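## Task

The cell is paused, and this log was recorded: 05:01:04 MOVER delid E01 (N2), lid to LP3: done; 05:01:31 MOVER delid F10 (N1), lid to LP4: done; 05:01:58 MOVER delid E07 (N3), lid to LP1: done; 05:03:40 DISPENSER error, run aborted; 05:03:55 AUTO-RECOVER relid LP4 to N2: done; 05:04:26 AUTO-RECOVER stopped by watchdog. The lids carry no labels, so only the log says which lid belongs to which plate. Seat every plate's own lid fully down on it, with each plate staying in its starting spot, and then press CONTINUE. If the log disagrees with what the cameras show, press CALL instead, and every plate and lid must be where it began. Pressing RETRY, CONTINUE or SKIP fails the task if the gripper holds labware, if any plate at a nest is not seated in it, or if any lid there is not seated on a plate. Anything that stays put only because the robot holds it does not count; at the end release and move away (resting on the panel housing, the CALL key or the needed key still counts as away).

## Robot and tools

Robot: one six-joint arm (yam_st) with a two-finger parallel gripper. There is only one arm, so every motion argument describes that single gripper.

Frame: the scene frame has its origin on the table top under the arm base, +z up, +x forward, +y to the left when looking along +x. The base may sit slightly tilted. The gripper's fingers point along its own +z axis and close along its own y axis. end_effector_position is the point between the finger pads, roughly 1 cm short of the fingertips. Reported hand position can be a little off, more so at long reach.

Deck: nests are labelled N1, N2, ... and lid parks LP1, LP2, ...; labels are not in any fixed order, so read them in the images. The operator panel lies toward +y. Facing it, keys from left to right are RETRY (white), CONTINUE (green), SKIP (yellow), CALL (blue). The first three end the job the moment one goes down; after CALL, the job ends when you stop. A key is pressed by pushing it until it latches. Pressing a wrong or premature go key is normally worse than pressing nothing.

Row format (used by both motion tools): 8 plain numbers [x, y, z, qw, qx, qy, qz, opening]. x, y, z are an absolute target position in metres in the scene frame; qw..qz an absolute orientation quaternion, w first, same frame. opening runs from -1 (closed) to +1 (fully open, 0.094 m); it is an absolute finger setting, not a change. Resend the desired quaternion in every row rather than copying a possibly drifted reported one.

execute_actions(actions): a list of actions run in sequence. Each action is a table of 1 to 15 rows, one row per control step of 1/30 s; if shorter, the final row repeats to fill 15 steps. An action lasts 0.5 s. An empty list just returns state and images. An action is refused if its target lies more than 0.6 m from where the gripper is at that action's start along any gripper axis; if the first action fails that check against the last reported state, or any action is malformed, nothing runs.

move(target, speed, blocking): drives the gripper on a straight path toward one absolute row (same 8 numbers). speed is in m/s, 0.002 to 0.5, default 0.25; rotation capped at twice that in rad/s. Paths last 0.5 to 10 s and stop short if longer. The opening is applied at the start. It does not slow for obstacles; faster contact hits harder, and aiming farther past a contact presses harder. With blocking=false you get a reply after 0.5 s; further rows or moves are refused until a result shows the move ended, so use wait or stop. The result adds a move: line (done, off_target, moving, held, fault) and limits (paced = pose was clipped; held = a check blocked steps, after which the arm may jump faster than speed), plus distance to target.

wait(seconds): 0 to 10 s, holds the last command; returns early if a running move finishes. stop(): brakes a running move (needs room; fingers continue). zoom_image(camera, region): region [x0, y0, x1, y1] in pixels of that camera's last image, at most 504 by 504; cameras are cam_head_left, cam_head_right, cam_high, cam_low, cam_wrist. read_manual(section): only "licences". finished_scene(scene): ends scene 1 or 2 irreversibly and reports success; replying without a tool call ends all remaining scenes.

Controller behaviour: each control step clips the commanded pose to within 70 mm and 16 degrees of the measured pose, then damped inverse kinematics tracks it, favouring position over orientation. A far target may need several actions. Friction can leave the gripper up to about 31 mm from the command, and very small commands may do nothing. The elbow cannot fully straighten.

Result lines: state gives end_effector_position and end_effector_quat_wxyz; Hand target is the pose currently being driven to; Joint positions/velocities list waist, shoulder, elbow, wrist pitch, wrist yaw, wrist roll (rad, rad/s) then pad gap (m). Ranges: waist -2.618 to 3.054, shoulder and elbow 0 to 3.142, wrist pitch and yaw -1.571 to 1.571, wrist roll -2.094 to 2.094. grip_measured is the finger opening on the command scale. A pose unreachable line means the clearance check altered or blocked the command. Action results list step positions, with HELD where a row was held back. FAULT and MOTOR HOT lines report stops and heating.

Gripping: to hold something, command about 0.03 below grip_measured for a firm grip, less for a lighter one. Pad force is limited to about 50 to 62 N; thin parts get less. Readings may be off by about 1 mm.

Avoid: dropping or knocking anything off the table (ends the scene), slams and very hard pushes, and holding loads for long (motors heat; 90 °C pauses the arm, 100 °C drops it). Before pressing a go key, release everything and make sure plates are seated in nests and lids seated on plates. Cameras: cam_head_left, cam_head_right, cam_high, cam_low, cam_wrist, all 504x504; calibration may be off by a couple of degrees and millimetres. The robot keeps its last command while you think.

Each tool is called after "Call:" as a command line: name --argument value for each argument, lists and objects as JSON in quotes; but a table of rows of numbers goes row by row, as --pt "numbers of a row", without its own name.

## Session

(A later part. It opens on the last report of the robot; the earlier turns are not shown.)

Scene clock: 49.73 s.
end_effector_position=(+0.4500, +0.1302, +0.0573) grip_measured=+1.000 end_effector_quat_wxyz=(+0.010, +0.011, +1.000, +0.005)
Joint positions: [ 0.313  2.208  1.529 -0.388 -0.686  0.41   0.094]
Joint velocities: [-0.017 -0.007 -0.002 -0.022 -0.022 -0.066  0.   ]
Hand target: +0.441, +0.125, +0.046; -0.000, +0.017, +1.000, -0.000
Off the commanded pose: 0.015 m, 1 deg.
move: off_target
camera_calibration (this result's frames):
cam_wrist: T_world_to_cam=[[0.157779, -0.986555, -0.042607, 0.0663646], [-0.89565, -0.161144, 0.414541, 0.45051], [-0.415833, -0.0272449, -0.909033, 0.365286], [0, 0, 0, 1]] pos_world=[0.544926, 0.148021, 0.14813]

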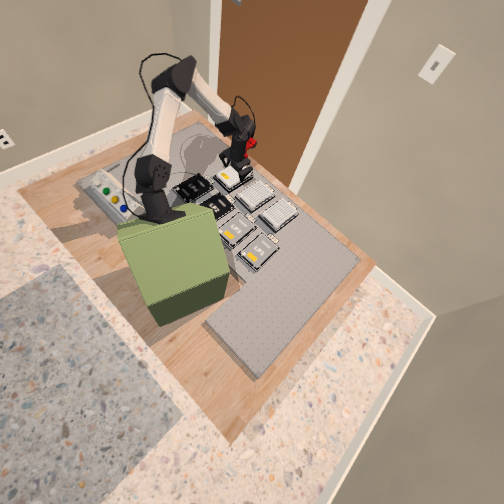

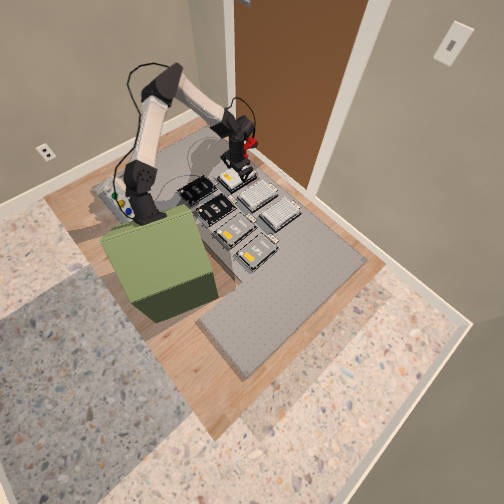

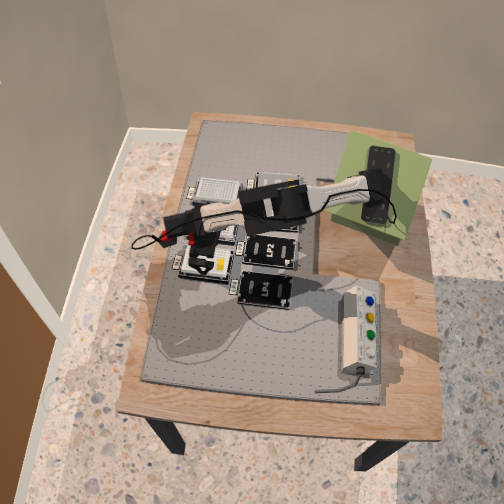

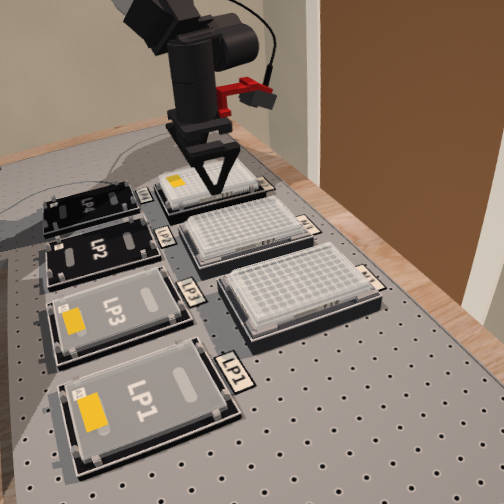

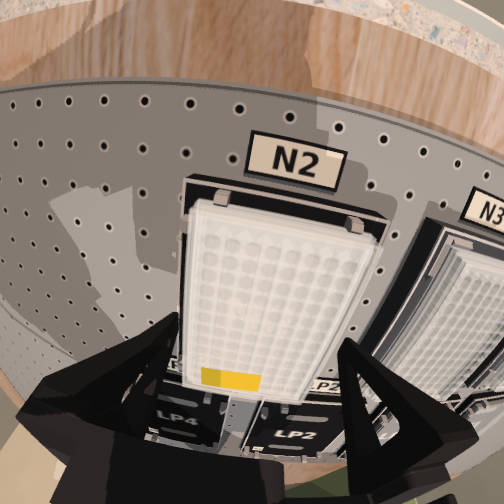

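Tip is just above the barcode. Grip and lift.

Call:
execute_actions --actions '[[[0.441,0.1245,0.046,0,0.0175,0.9998,0,0.9],[0.441,0.1245,0.046,0,0.0175,0.9998,0,0.85],[0.441,0.1245,0.046,0,0.0175,0.9998,0,0.8],[0.441,0.1245,0.046,0,0.0175,0.9998,0,0.76]]]'

Call:
move --target '[0.441, 0.126, 0.10, 0, 0.0175, 0.9998, 0, 0.76]' --speed 0.06

Call:
zoom_image --camera "cam_low" --region '[130, 100, 300, 240]'

Scene clock: 50.53 s.
end_effector_position=(+0.4507, +0.1304, +0.0573) grip_measured=+0.778 end_effector_quat_wxyz=(+0.012, +0.011, +1.000, +0.005)
Joint positions: [ 0.313  2.208  1.529 -0.385 -0.685  0.411  0.084]
Joint velocities: [-0.012  0.002  0.007  0.022  0.081 -0.022  0.001]
Hand target: +0.441, +0.125, +0.046; -0.000, +0.017, +1.000, -0.000
Off the commanded pose: 0.016 m, 2 deg.
Step readings (end_effector_position):
0: (+0.4504, +0.1303, +0.0573)
1: (+0.4504, +0.1303, +0.0573)
2: (+0.4504, +0.1303, +0.0573)
4: (+0.4506, +0.1304, +0.0573)
8: (+0.4507, +0.1304, +0.0573)
15: end_effector_position above
camera_calibration (this result's frames):
cam_wrist: T_world_to_cam=[[0.158517, -0.986427, -0.042824, 0.0661262], [-0.896626, -0.161977, 0.412098, 0.451837], [-0.413441, -0.0269275, -0.910133, 0.364535], [0, 0, 0, 1]] pos_world=[0.54536, 0.148232, 0.148406]

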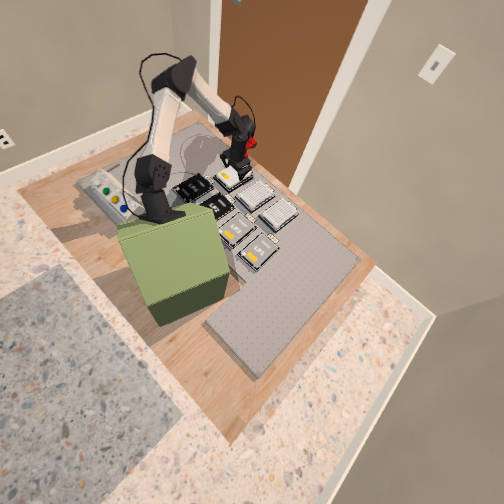

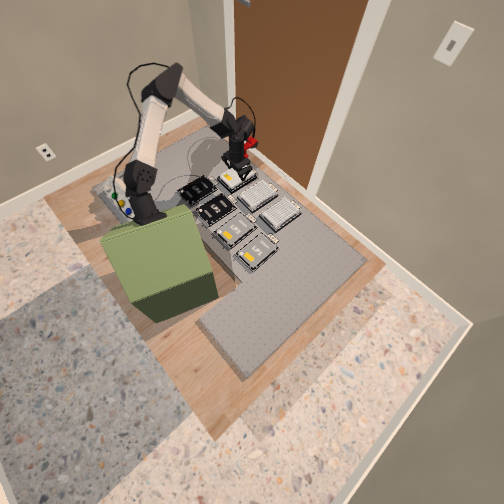

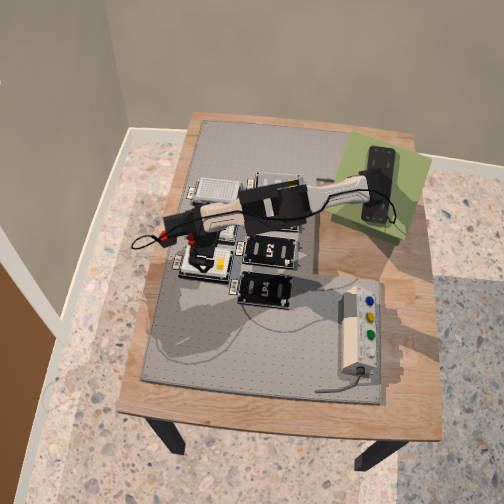

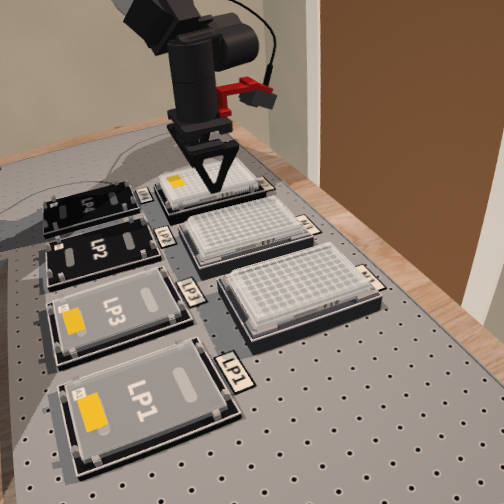

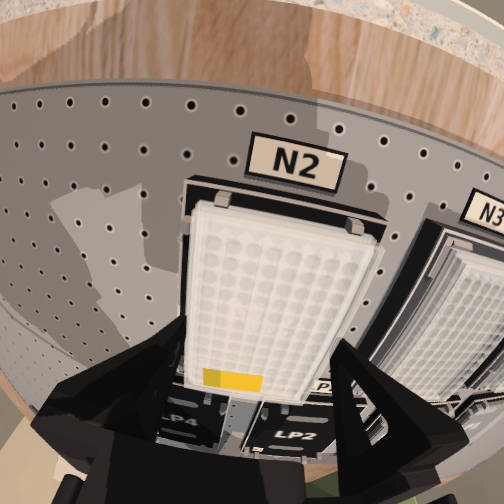

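Scene clock: 51.73 s.
end_effector_position=(+0.4495, +0.1310, +0.0963) grip_measured=+0.778 end_effector_quat_wxyz=(+0.008, +0.008, +1.000, +0.001)
Joint positions: [ 0.259  2.128  1.529 -0.517 -0.705  0.335  0.084]
Joint velocities: [ 0.002  0.007 -0.002 -0.022 -0.095  0.007 -0.001]
Hand target: +0.441, +0.126, +0.100; -0.000, +0.017, +1.000, +0.000
Off the commanded pose: 0.011 m, 1 deg.
move: off_target
camera_calibration (this result's frames):
cam_wrist: T_world_to_cam=[[0.16337, -0.985931, -0.0353486, 0.0656348], [-0.892838, -0.162997, 0.419849, 0.432531], [-0.419704, -0.0370301, -0.906905, 0.403448], [0, 0, 0, 1]] pos_world=[0.544786, 0.150152, 0.186612]

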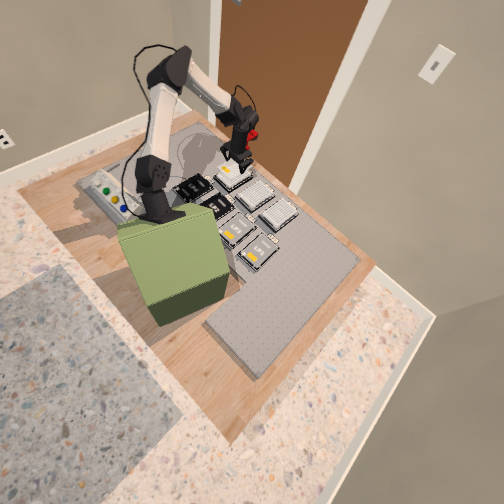

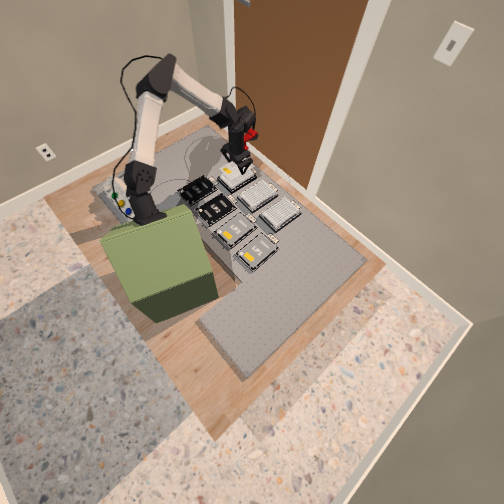

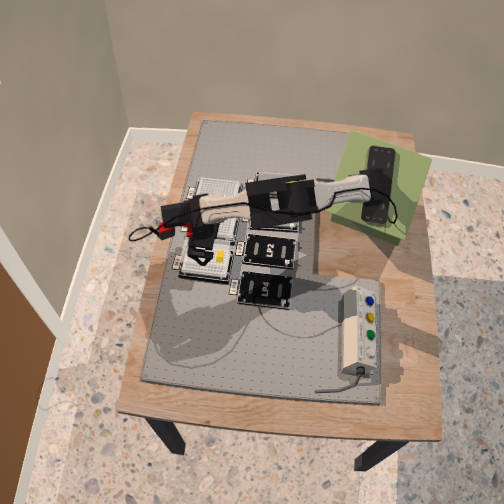

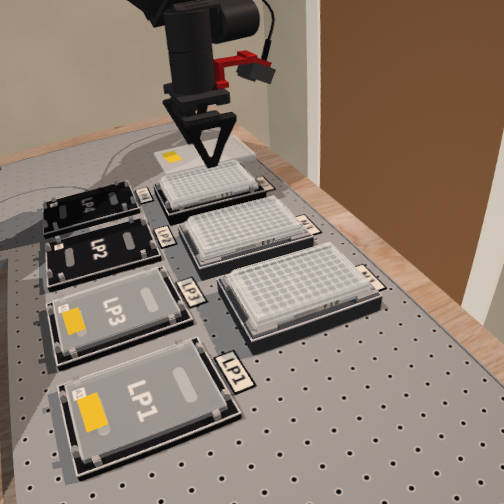

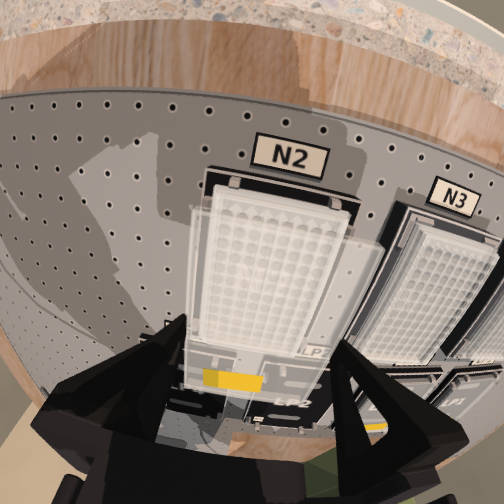

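Region (130, 100, 300, 240) of cam_low's 504x504 image, scaled by 2.965, with more detail than that image has; it fills the top 415 rows of this view, and the rest is white.

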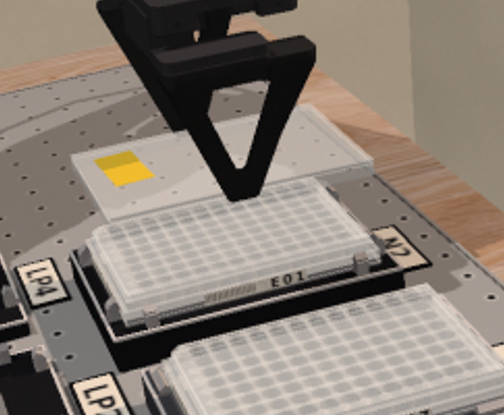

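Call:
move --target '[0.455, -0.139, 0.115, 0, 0.0175, 0.9998, 0, 0.745]' --speed 0.2

Call:
zoom_image --camera "cam_wrist" --region '[130, 130, 420, 420]'

Scene clock: 54.83 s.
end_effector_position=(+0.4514, -0.1394, +0.1165) grip_measured=+0.775 end_effector_quat_wxyz=(+0.001, +0.020, +1.000, -0.003)
Joint positions: [-0.2    2.711  1.894 -0.75  -0.804 -0.273  0.083]
Joint velocities: [-0.022  0.007  0.002 -0.051  0.037 -0.007  0.   ]
Hand target: +0.453, -0.139, +0.115; -0.001, +0.018, +1.000, +0.001
Off the commanded pose: 0.004 m, 1 deg.
move: done
camera_calibration (this result's frames):
cam_wrist: T_world_to_cam=[[0.140139, -0.989713, -0.0287818, -0.191383], [-0.890495, -0.138692, 0.43334, 0.382441], [-0.432874, -0.0350975, -0.900771, 0.417992], [0, 0, 0, 1]] pos_world=[0.54832, -0.121703, 0.20528]

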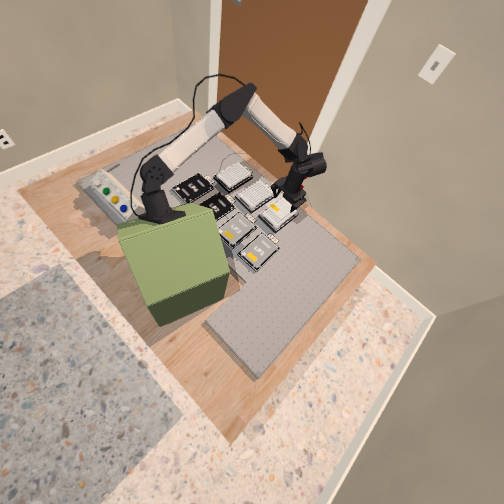

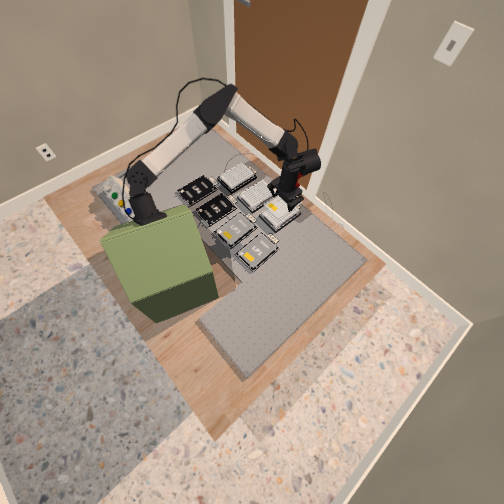

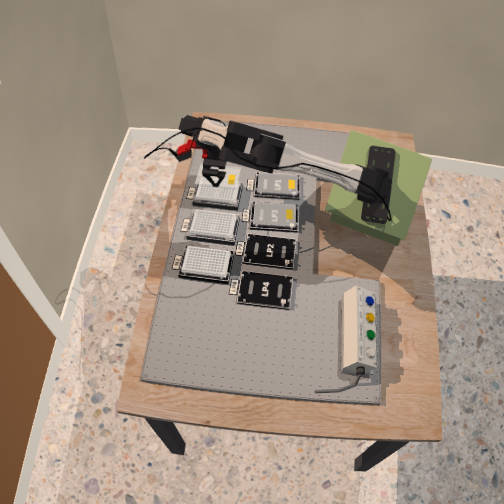

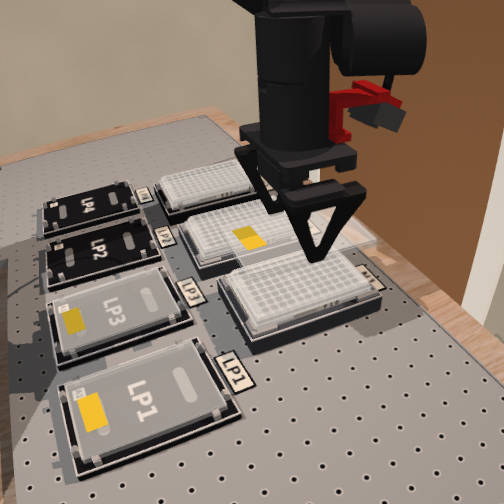

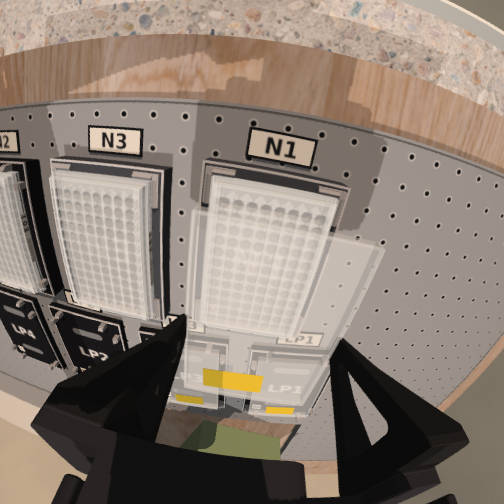

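Region (130, 130, 420, 420) of cam_wrist's 504x504 image, scaled by 1.738, with more detail than that image has.

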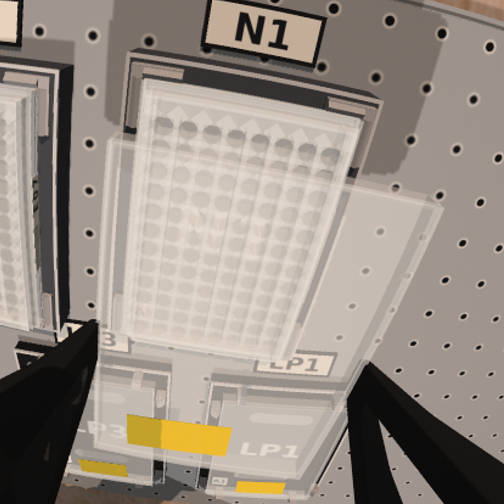

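Call:
move --target '[0.457, -0.136, 0.07, 0, 0.011, 0.9999, 0, 0.745]' --speed 0.06

Call:
zoom_image --camera "cam_wrist" --region '[130, 150, 420, 440]'

Call:
zoom_image --camera "cam_low" --region '[200, 180, 420, 370]'

Scene clock: 57.37 s.
end_effector_position=(+0.4504, -0.1369, +0.0759) grip_measured=+0.775 end_effector_quat_wxyz=(-0.004, +0.019, +1.000, -0.001)
Joint positions: [-0.135  2.771  1.894 -0.64  -0.805 -0.193  0.083]
Joint velocities: [-0.007 -0.012 -0.012  0.051 -0.051 -0.081  0.   ]
Hand target: +0.457, -0.136, +0.070; +0.000, +0.011, +1.000, -0.000
Off the commanded pose: 0.009 m, 1 deg.
move: done
camera_calibration (this result's frames):
cam_wrist: T_world_to_cam=[[0.140928, -0.989376, -0.03571, -0.189691], [-0.885507, -0.142099, 0.442364, 0.39608], [-0.442739, -0.0307202, -0.896124, 0.385764], [0, 0, 0, 1]] pos_world=[0.548257, -0.119542, 0.163707]

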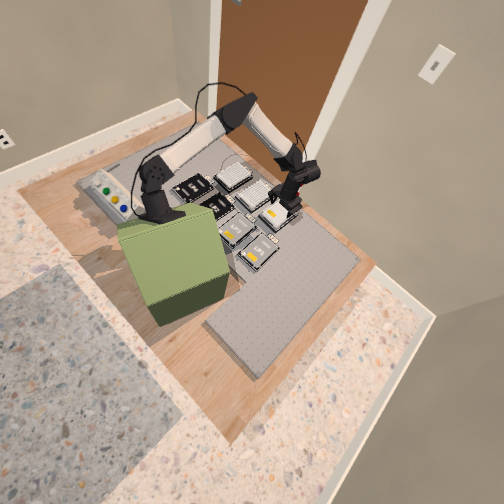

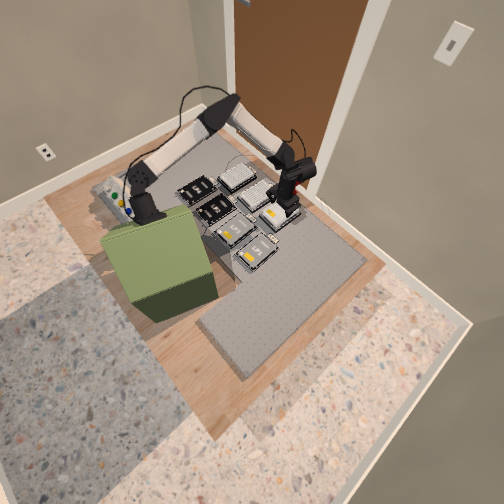

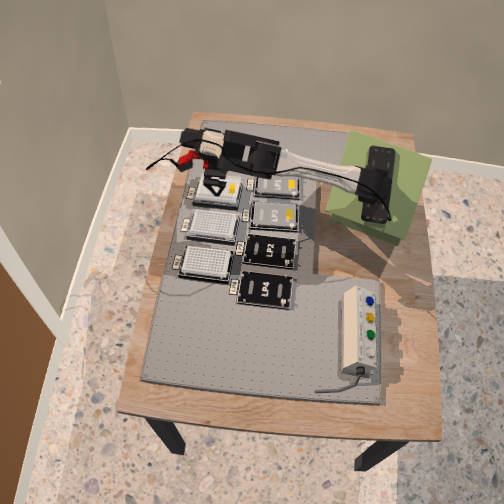

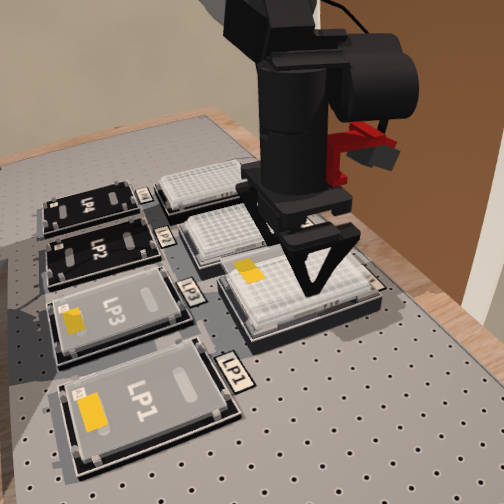

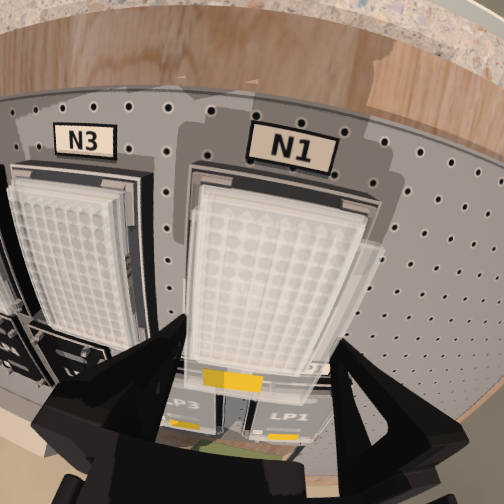

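Region (130, 150, 420, 440) of cam_wrist's 504x504 image, scaled by 1.738, with more detail than that image has.

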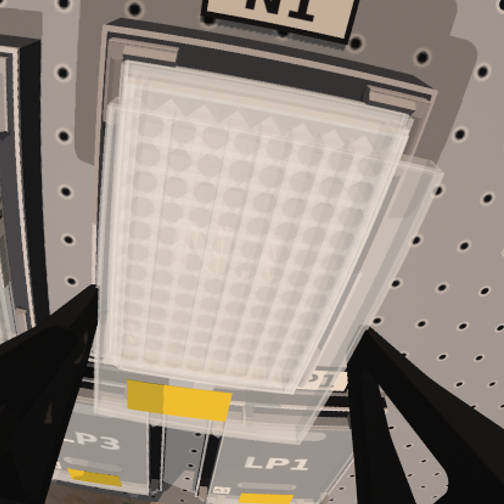

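Region (200, 180, 420, 370) of cam_low's 504x504 image, scaled by 2.291, with more detail than that image has; it fills the top 435 rows of this view, and the rest is white.

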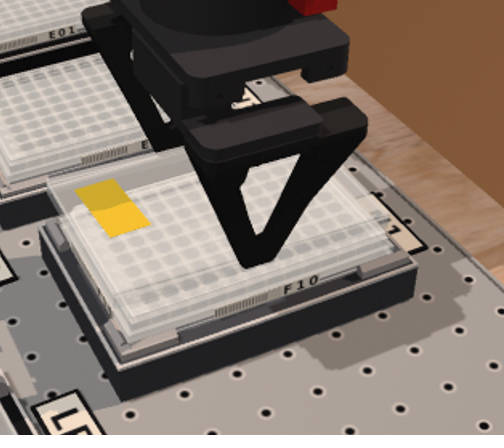

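Call:
execute_actions --actions '[[[0.459,-0.135,0.070,0,0.011,0.9999,0,0.745],[0.461,-0.135,0.070,0,0.011,0.9999,0,0.745],[0.463,-0.135,0.070,0,0.011,0.9999,0,0.745],[0.464,-0.135,0.070,0,0.011,0.9999,0,0.745],[0.465,-0.135,0.070,0,0.011,0.9999,0,0.745]]]'

Scene clock: 59.60 s.
end_effector_position=(+0.4664, -0.1371, +0.0790) grip_measured=+0.775 end_effector_quat_wxyz=(+0.010, +0.008, +1.000, -0.004)
Joint positions: [-0.135  2.785  1.95  -0.641 -0.805 -0.185  0.083]
Joint velocities: [ 0.007 -0.022 -0.007 -0.022  0.081  0.022 -0.   ]
Hand target: +0.465, -0.135, +0.070; +0.001, +0.011, +1.000, -0.000
Off the commanded pose: 0.009 m, 1 deg.
Step readings (end_effector_position):
0: (+0.4510, -0.1370, +0.0759)
1: (+0.4510, -0.1370, +0.0759)
2: (+0.4517, -0.1370, +0.0760)
4: (+0.4562, -0.1378, +0.0763)
8: (+0.4647, -0.1375, +0.0783)
15: end_effector_position above
camera_calibration (this result's frames):
cam_wrist: T_world_to_cam=[[0.163293, -0.986253, -0.0252899, -0.202926], [-0.894192, -0.158784, 0.418578, 0.412485], [-0.41684, -0.045737, -0.907829, 0.38246], [0, 0, 0, 1]] pos_world=[0.561401, -0.117147, 0.169419]

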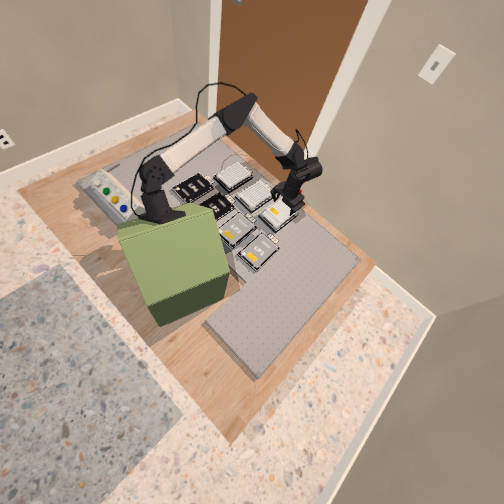

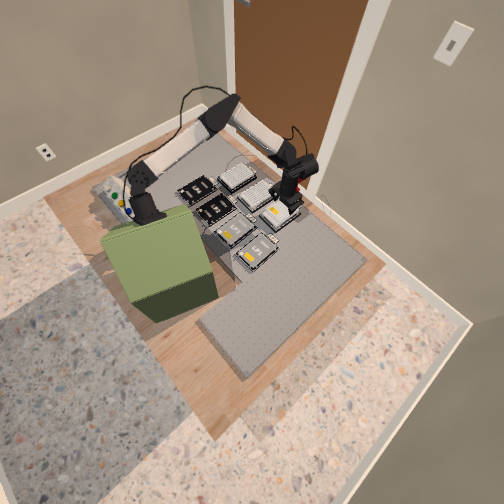

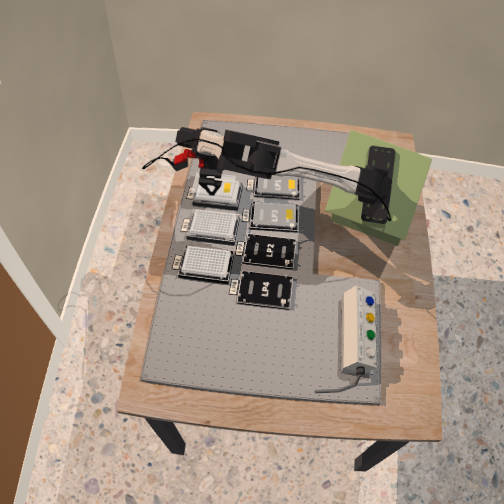

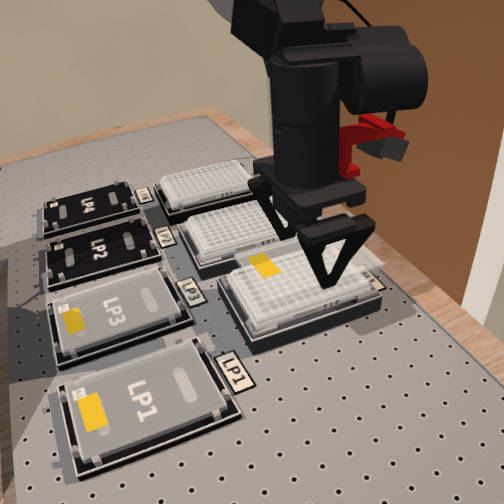

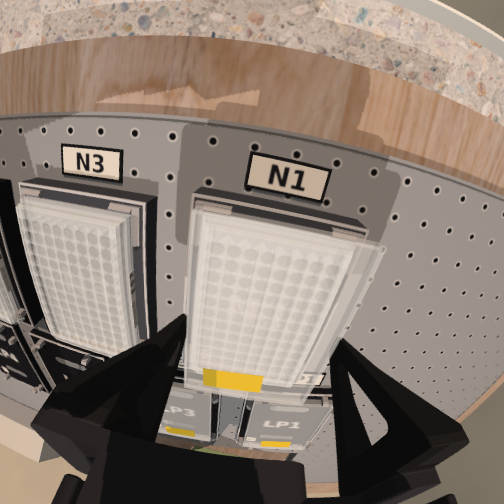

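Call:
execute_actions --actions '[[[0.455,-0.135,0.075,0,0.011,0.9999,0,0.745],[0.448,-0.135,0.075,0,0.011,0.9999,0,0.745],[0.441,-0.135,0.075,0,0.011,0.9999,0,0.745],[0.434,-0.135,0.075,0,0.011,0.9999,0,0.745],[0.428,-0.135,0.075,0,0.011,0.9999,0,0.745]],[[0.436,-0.134,0.074,0,0.011,0.9999,0,0.745],[0.444,-0.134,0.073,0,0.011,0.9999,0,0.745],[0.451,-0.134,0.072,0,0.011,0.9999,0,0.745],[0.457,-0.134,0.072,0,0.011,0.9999,0,0.745]],[[0.457,-0.134,0.072,0,0.011,0.9999,0,0.745]]]'

Scene clock: 62.27 s.
end_effector_position=(+0.4570, -0.1355, +0.0785) grip_measured=+0.775 end_effector_quat_wxyz=(+0.007, +0.009, +1.000, -0.003)
Joint positions: [-0.135  2.759  1.886 -0.611 -0.805 -0.191  0.083]
Joint velocities: [-0.007  0.012 -0.012 -0.022  0.007 -0.051 -0.001]
Hand target: +0.457, -0.134, +0.072; +0.000, +0.011, +1.000, -0.000
Off the commanded pose: 0.007 m, 1 deg.
Step readings (end_effector_position; steps 1 to 15: 1st action; 16 to 30: 2nd action; 31 to 45: 3rd action):
0: (+0.4663, -0.1371, +0.0790)
1: (+0.4663, -0.1371, +0.0790)
2: (+0.4650, -0.1372, +0.0786)
4: (+0.4552, -0.1361, +0.0776)
8: (+0.4275, -0.1354, +0.0723)
15: (+0.4242, -0.1373, +0.0698)
16: (+0.4247, -0.1373, +0.0699)
17: (+0.4264, -0.1370, +0.0706)
19: (+0.4344, -0.1373, +0.0720)
23: (+0.4584, -0.1355, +0.0787)
30: (+0.4614, -0.1343, +0.0806)
31: (+0.4606, -0.1345, +0.0802)
32: (+0.4601, -0.1346, +0.0800)
34: (+0.4587, -0.1351, +0.0792)
38: (+0.4572, -0.1355, +0.0785)
45: end_effector_position above
camera_calibration (this result's frames):
cam_wrist: T_world_to_cam=[[0.162711, -0.986286, -0.027654, -0.19932], [-0.89201, -0.159022, 0.42312, 0.403155], [-0.421715, -0.0441789, -0.905651, 0.38041], [0, 0, 0, 1]] pos_world=[0.552475, -0.11567, 0.168424]

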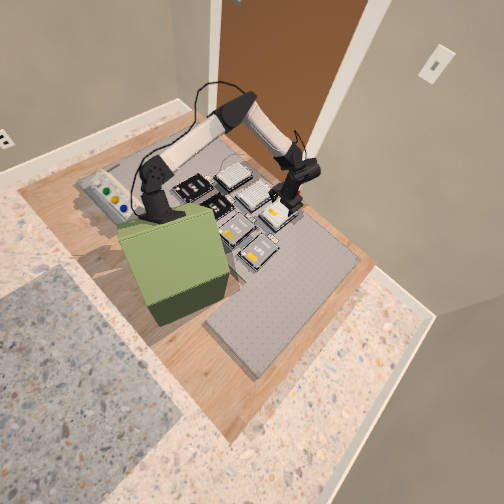

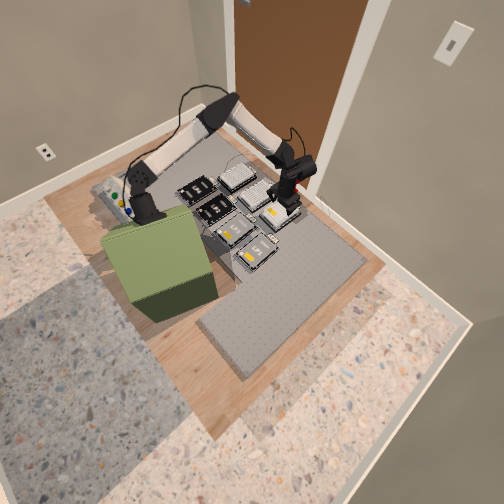

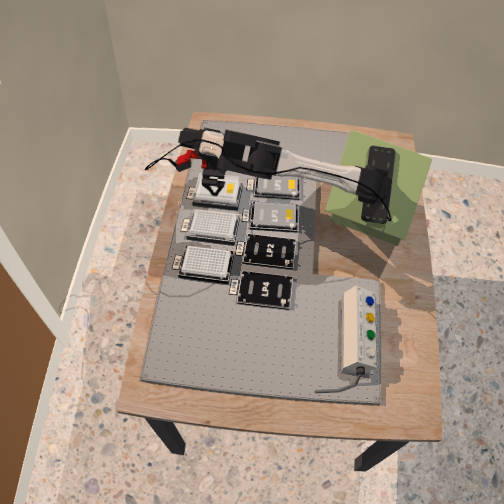

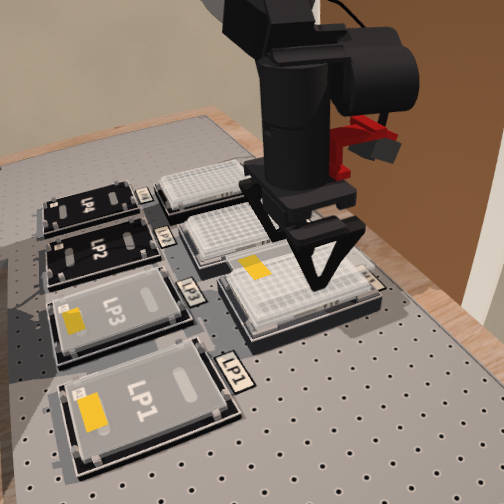

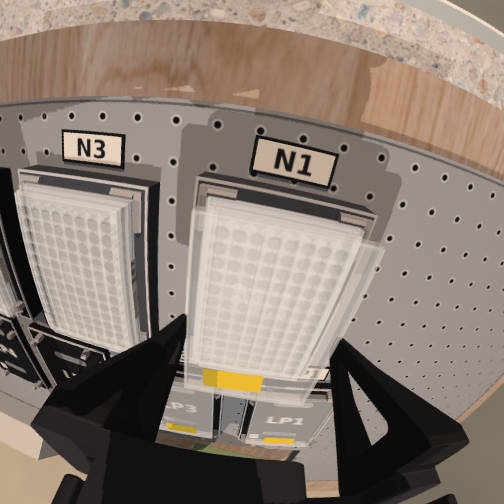

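Call:
execute_actions --actions '[]'

Scene clock: 63.37 s.
end_effector_position=(+0.4569, -0.1354, +0.0785) grip_measured=+0.775 end_effector_quat_wxyz=(+0.007, +0.009, +1.000, -0.003)
Joint positions: [-0.135  2.759  1.886 -0.612 -0.805 -0.191  0.083]
Joint velocities: [ 0.007  0.007  0.012 -0.007  0.037  0.022  0.   ]
Hand target: +0.457, -0.134, +0.072; +0.000, +0.011, +1.000, -0.000
Off the commanded pose: 0.007 m, 1 deg.
camera_calibration (this result's frames):
cam_wrist: T_world_to_cam=[[0.162432, -0.986329, -0.0277534, -0.199164], [-0.891945, -0.158801, 0.42334, 0.403077], [-0.42196, -0.0440097, -0.905546, 0.380506], [0, 0, 0, 1]] pos_world=[0.552431, -0.115687, 0.168399]

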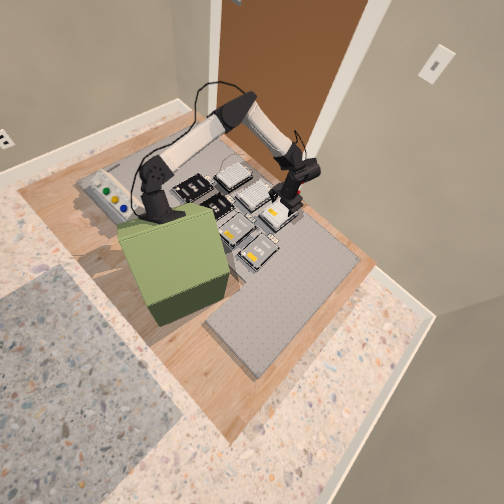

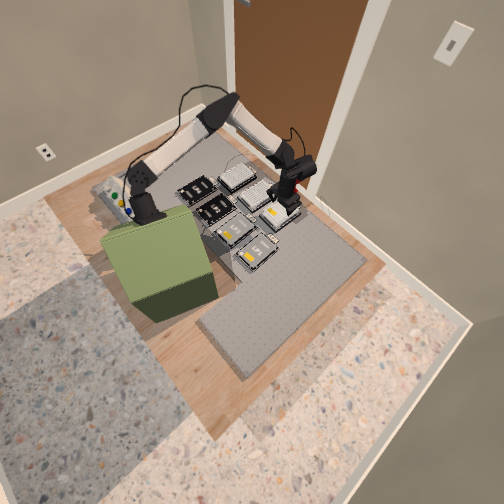

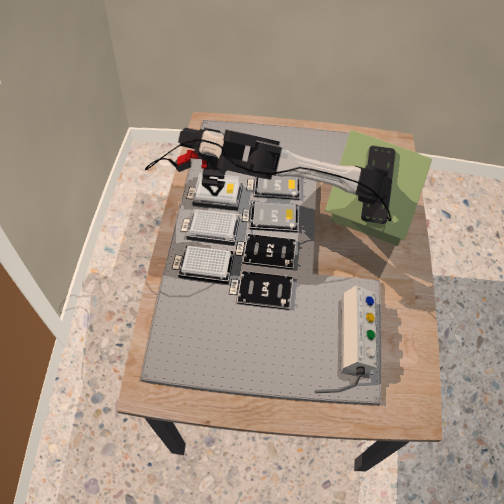

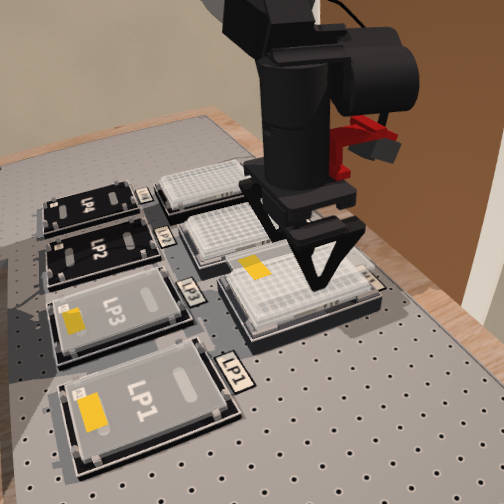

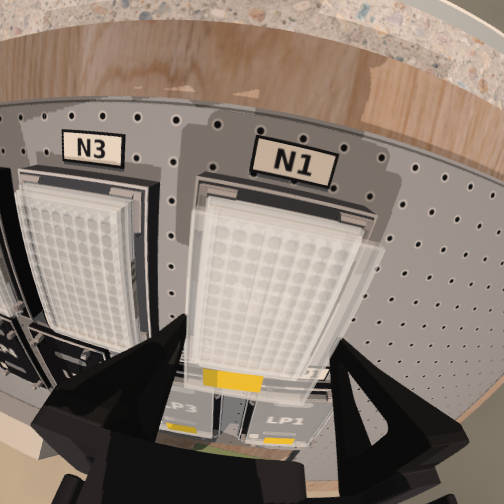

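Call:
move --target '[0.457,-0.134,0.056,0,0.011,0.9999,0,0.745]' --speed 0.03

Scene clock: 64.60 s.
end_effector_position=(+0.4540, -0.1350, +0.0647) grip_measured=+0.775 end_effector_quat_wxyz=(+0.003, +0.015, +1.000, -0.001)
Joint positions: [-0.115  2.781  1.886 -0.581 -0.806 -0.158  0.083]
Joint velocities: [ 0.002 -0.007 -0.002  0.022  0.037 -0.007  0.001]
Hand target: +0.457, -0.134, +0.056; +0.000, +0.011, +1.000, -0.000
Off the commanded pose: 0.009 m, 1 deg.
move: done
camera_calibration (this result's frames):
cam_wrist: T_world_to_cam=[[0.14965, -0.988174, -0.0334185, -0.192665], [-0.890388, -0.149383, 0.429994, 0.406529], [-0.429901, -0.0345932, -0.902213, 0.371435], [0, 0, 0, 1]] pos_world=[0.550481, -0.116809, 0.15387]

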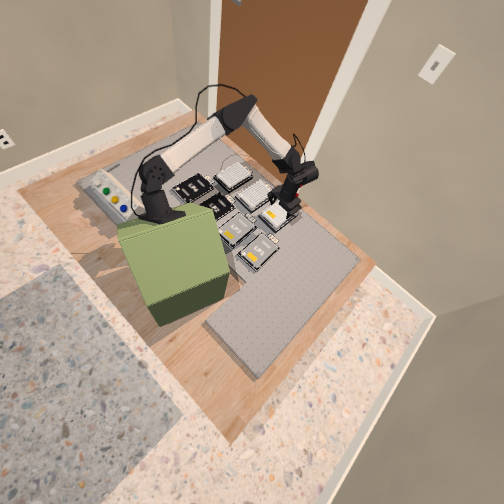

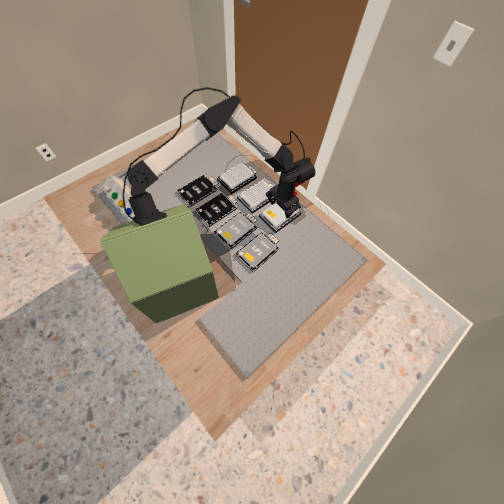

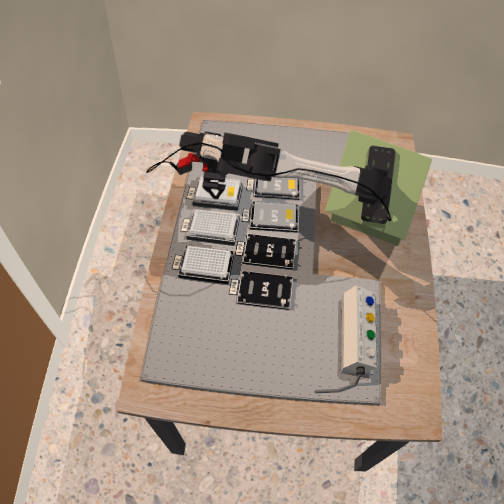

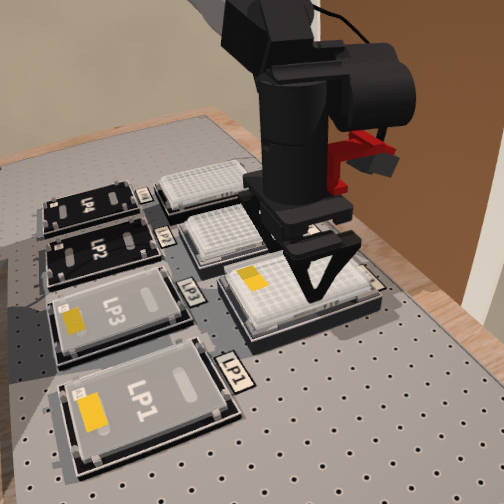

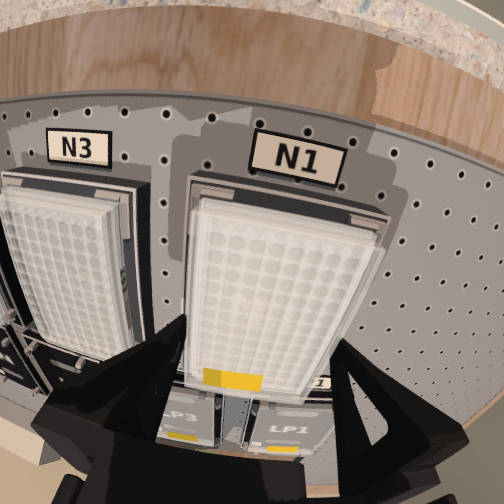

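Call:
zoom_image --camera "cam_low" --region '[200, 220, 400, 360]'

Call:
zoom_image --camera "cam_wrist" --region '[150, 160, 420, 420]'

Region (200, 220, 400, 360) of cam_low's 504x504 image, scaled by 2.520, with more detail than that image has; it fills the top 353 rows of this view, and the rest is white.

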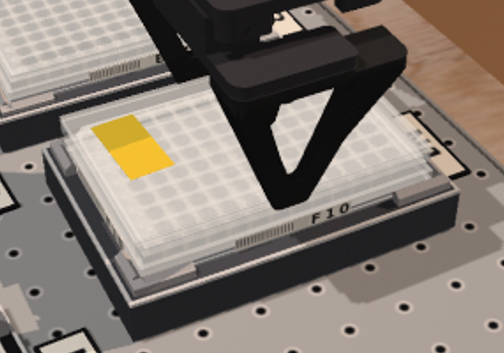

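Region (150, 160, 420, 420) of cam_wrist's 504x504 image, scaled by 1.867, with more detail than that image has; it fills the top 485 rows of this view, and the rest is white.

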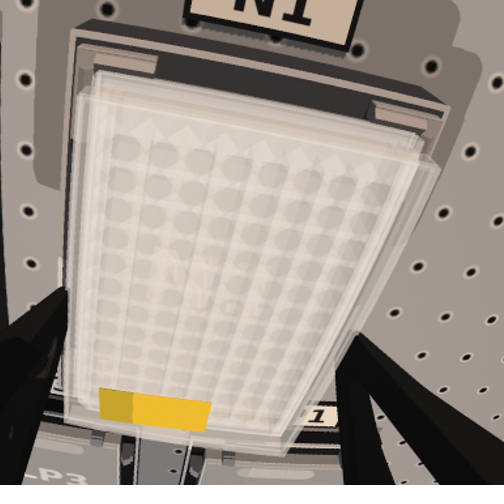

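Call:
move --target '[0.462,-0.134,0.054,0,0.011,0.9999,0,0.745]' --speed 0.02

Scene clock: 65.93 s.
end_effector_position=(+0.4576, -0.1363, +0.0635) grip_measured=+0.775 end_effector_quat_wxyz=(+0.002, +0.018, +1.000, +0.000)
Joint positions: [-0.115  2.8    1.923 -0.601 -0.808 -0.154  0.083]
Joint velocities: [ 0.002  0.007 -0.007  0.007 -0.037  0.066  0.001]
Hand target: +0.462, -0.134, +0.054; +0.001, +0.011, +1.000, -0.000
Off the commanded pose: 0.011 m, 1 deg.
move: off_target
camera_calibration (this result's frames):
cam_wrist: T_world_to_cam=[[0.143709, -0.988969, -0.0358914, -0.191776], [-0.890639, -0.145061, 0.430953, 0.41065], [-0.431405, -0.0299657, -0.90166, 0.373168], [0, 0, 0, 1]] pos_world=[0.554287, -0.118909, 0.152617]

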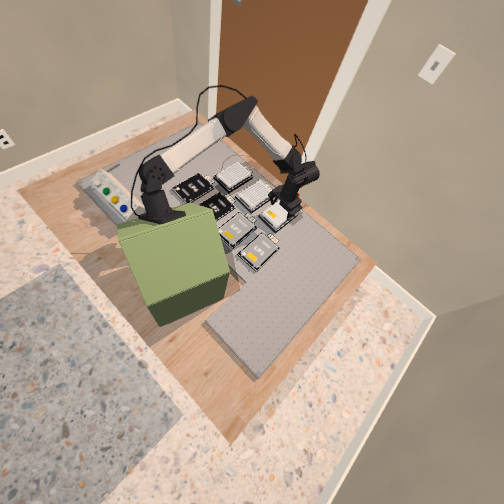

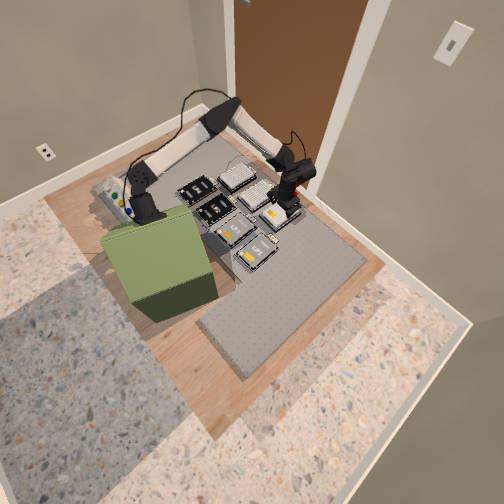

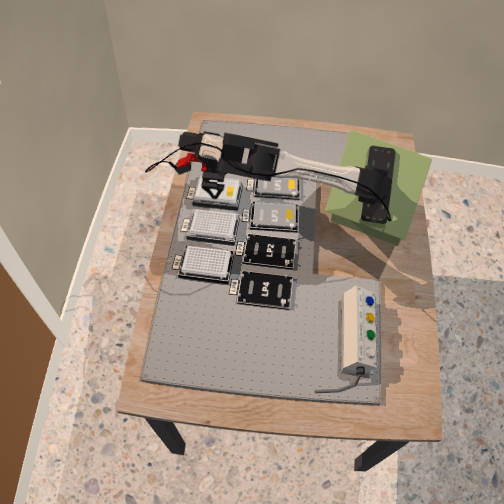

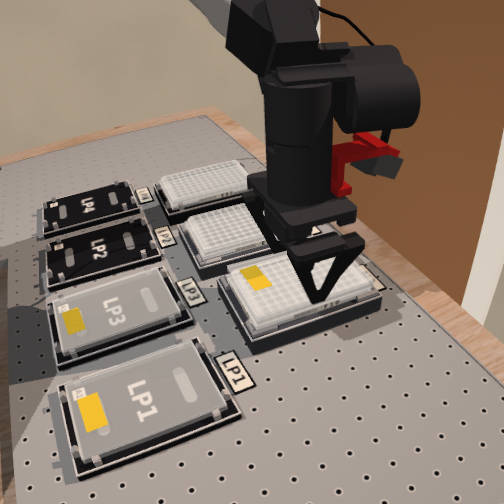

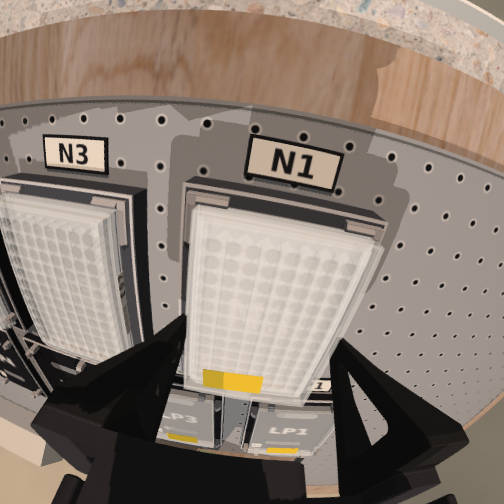

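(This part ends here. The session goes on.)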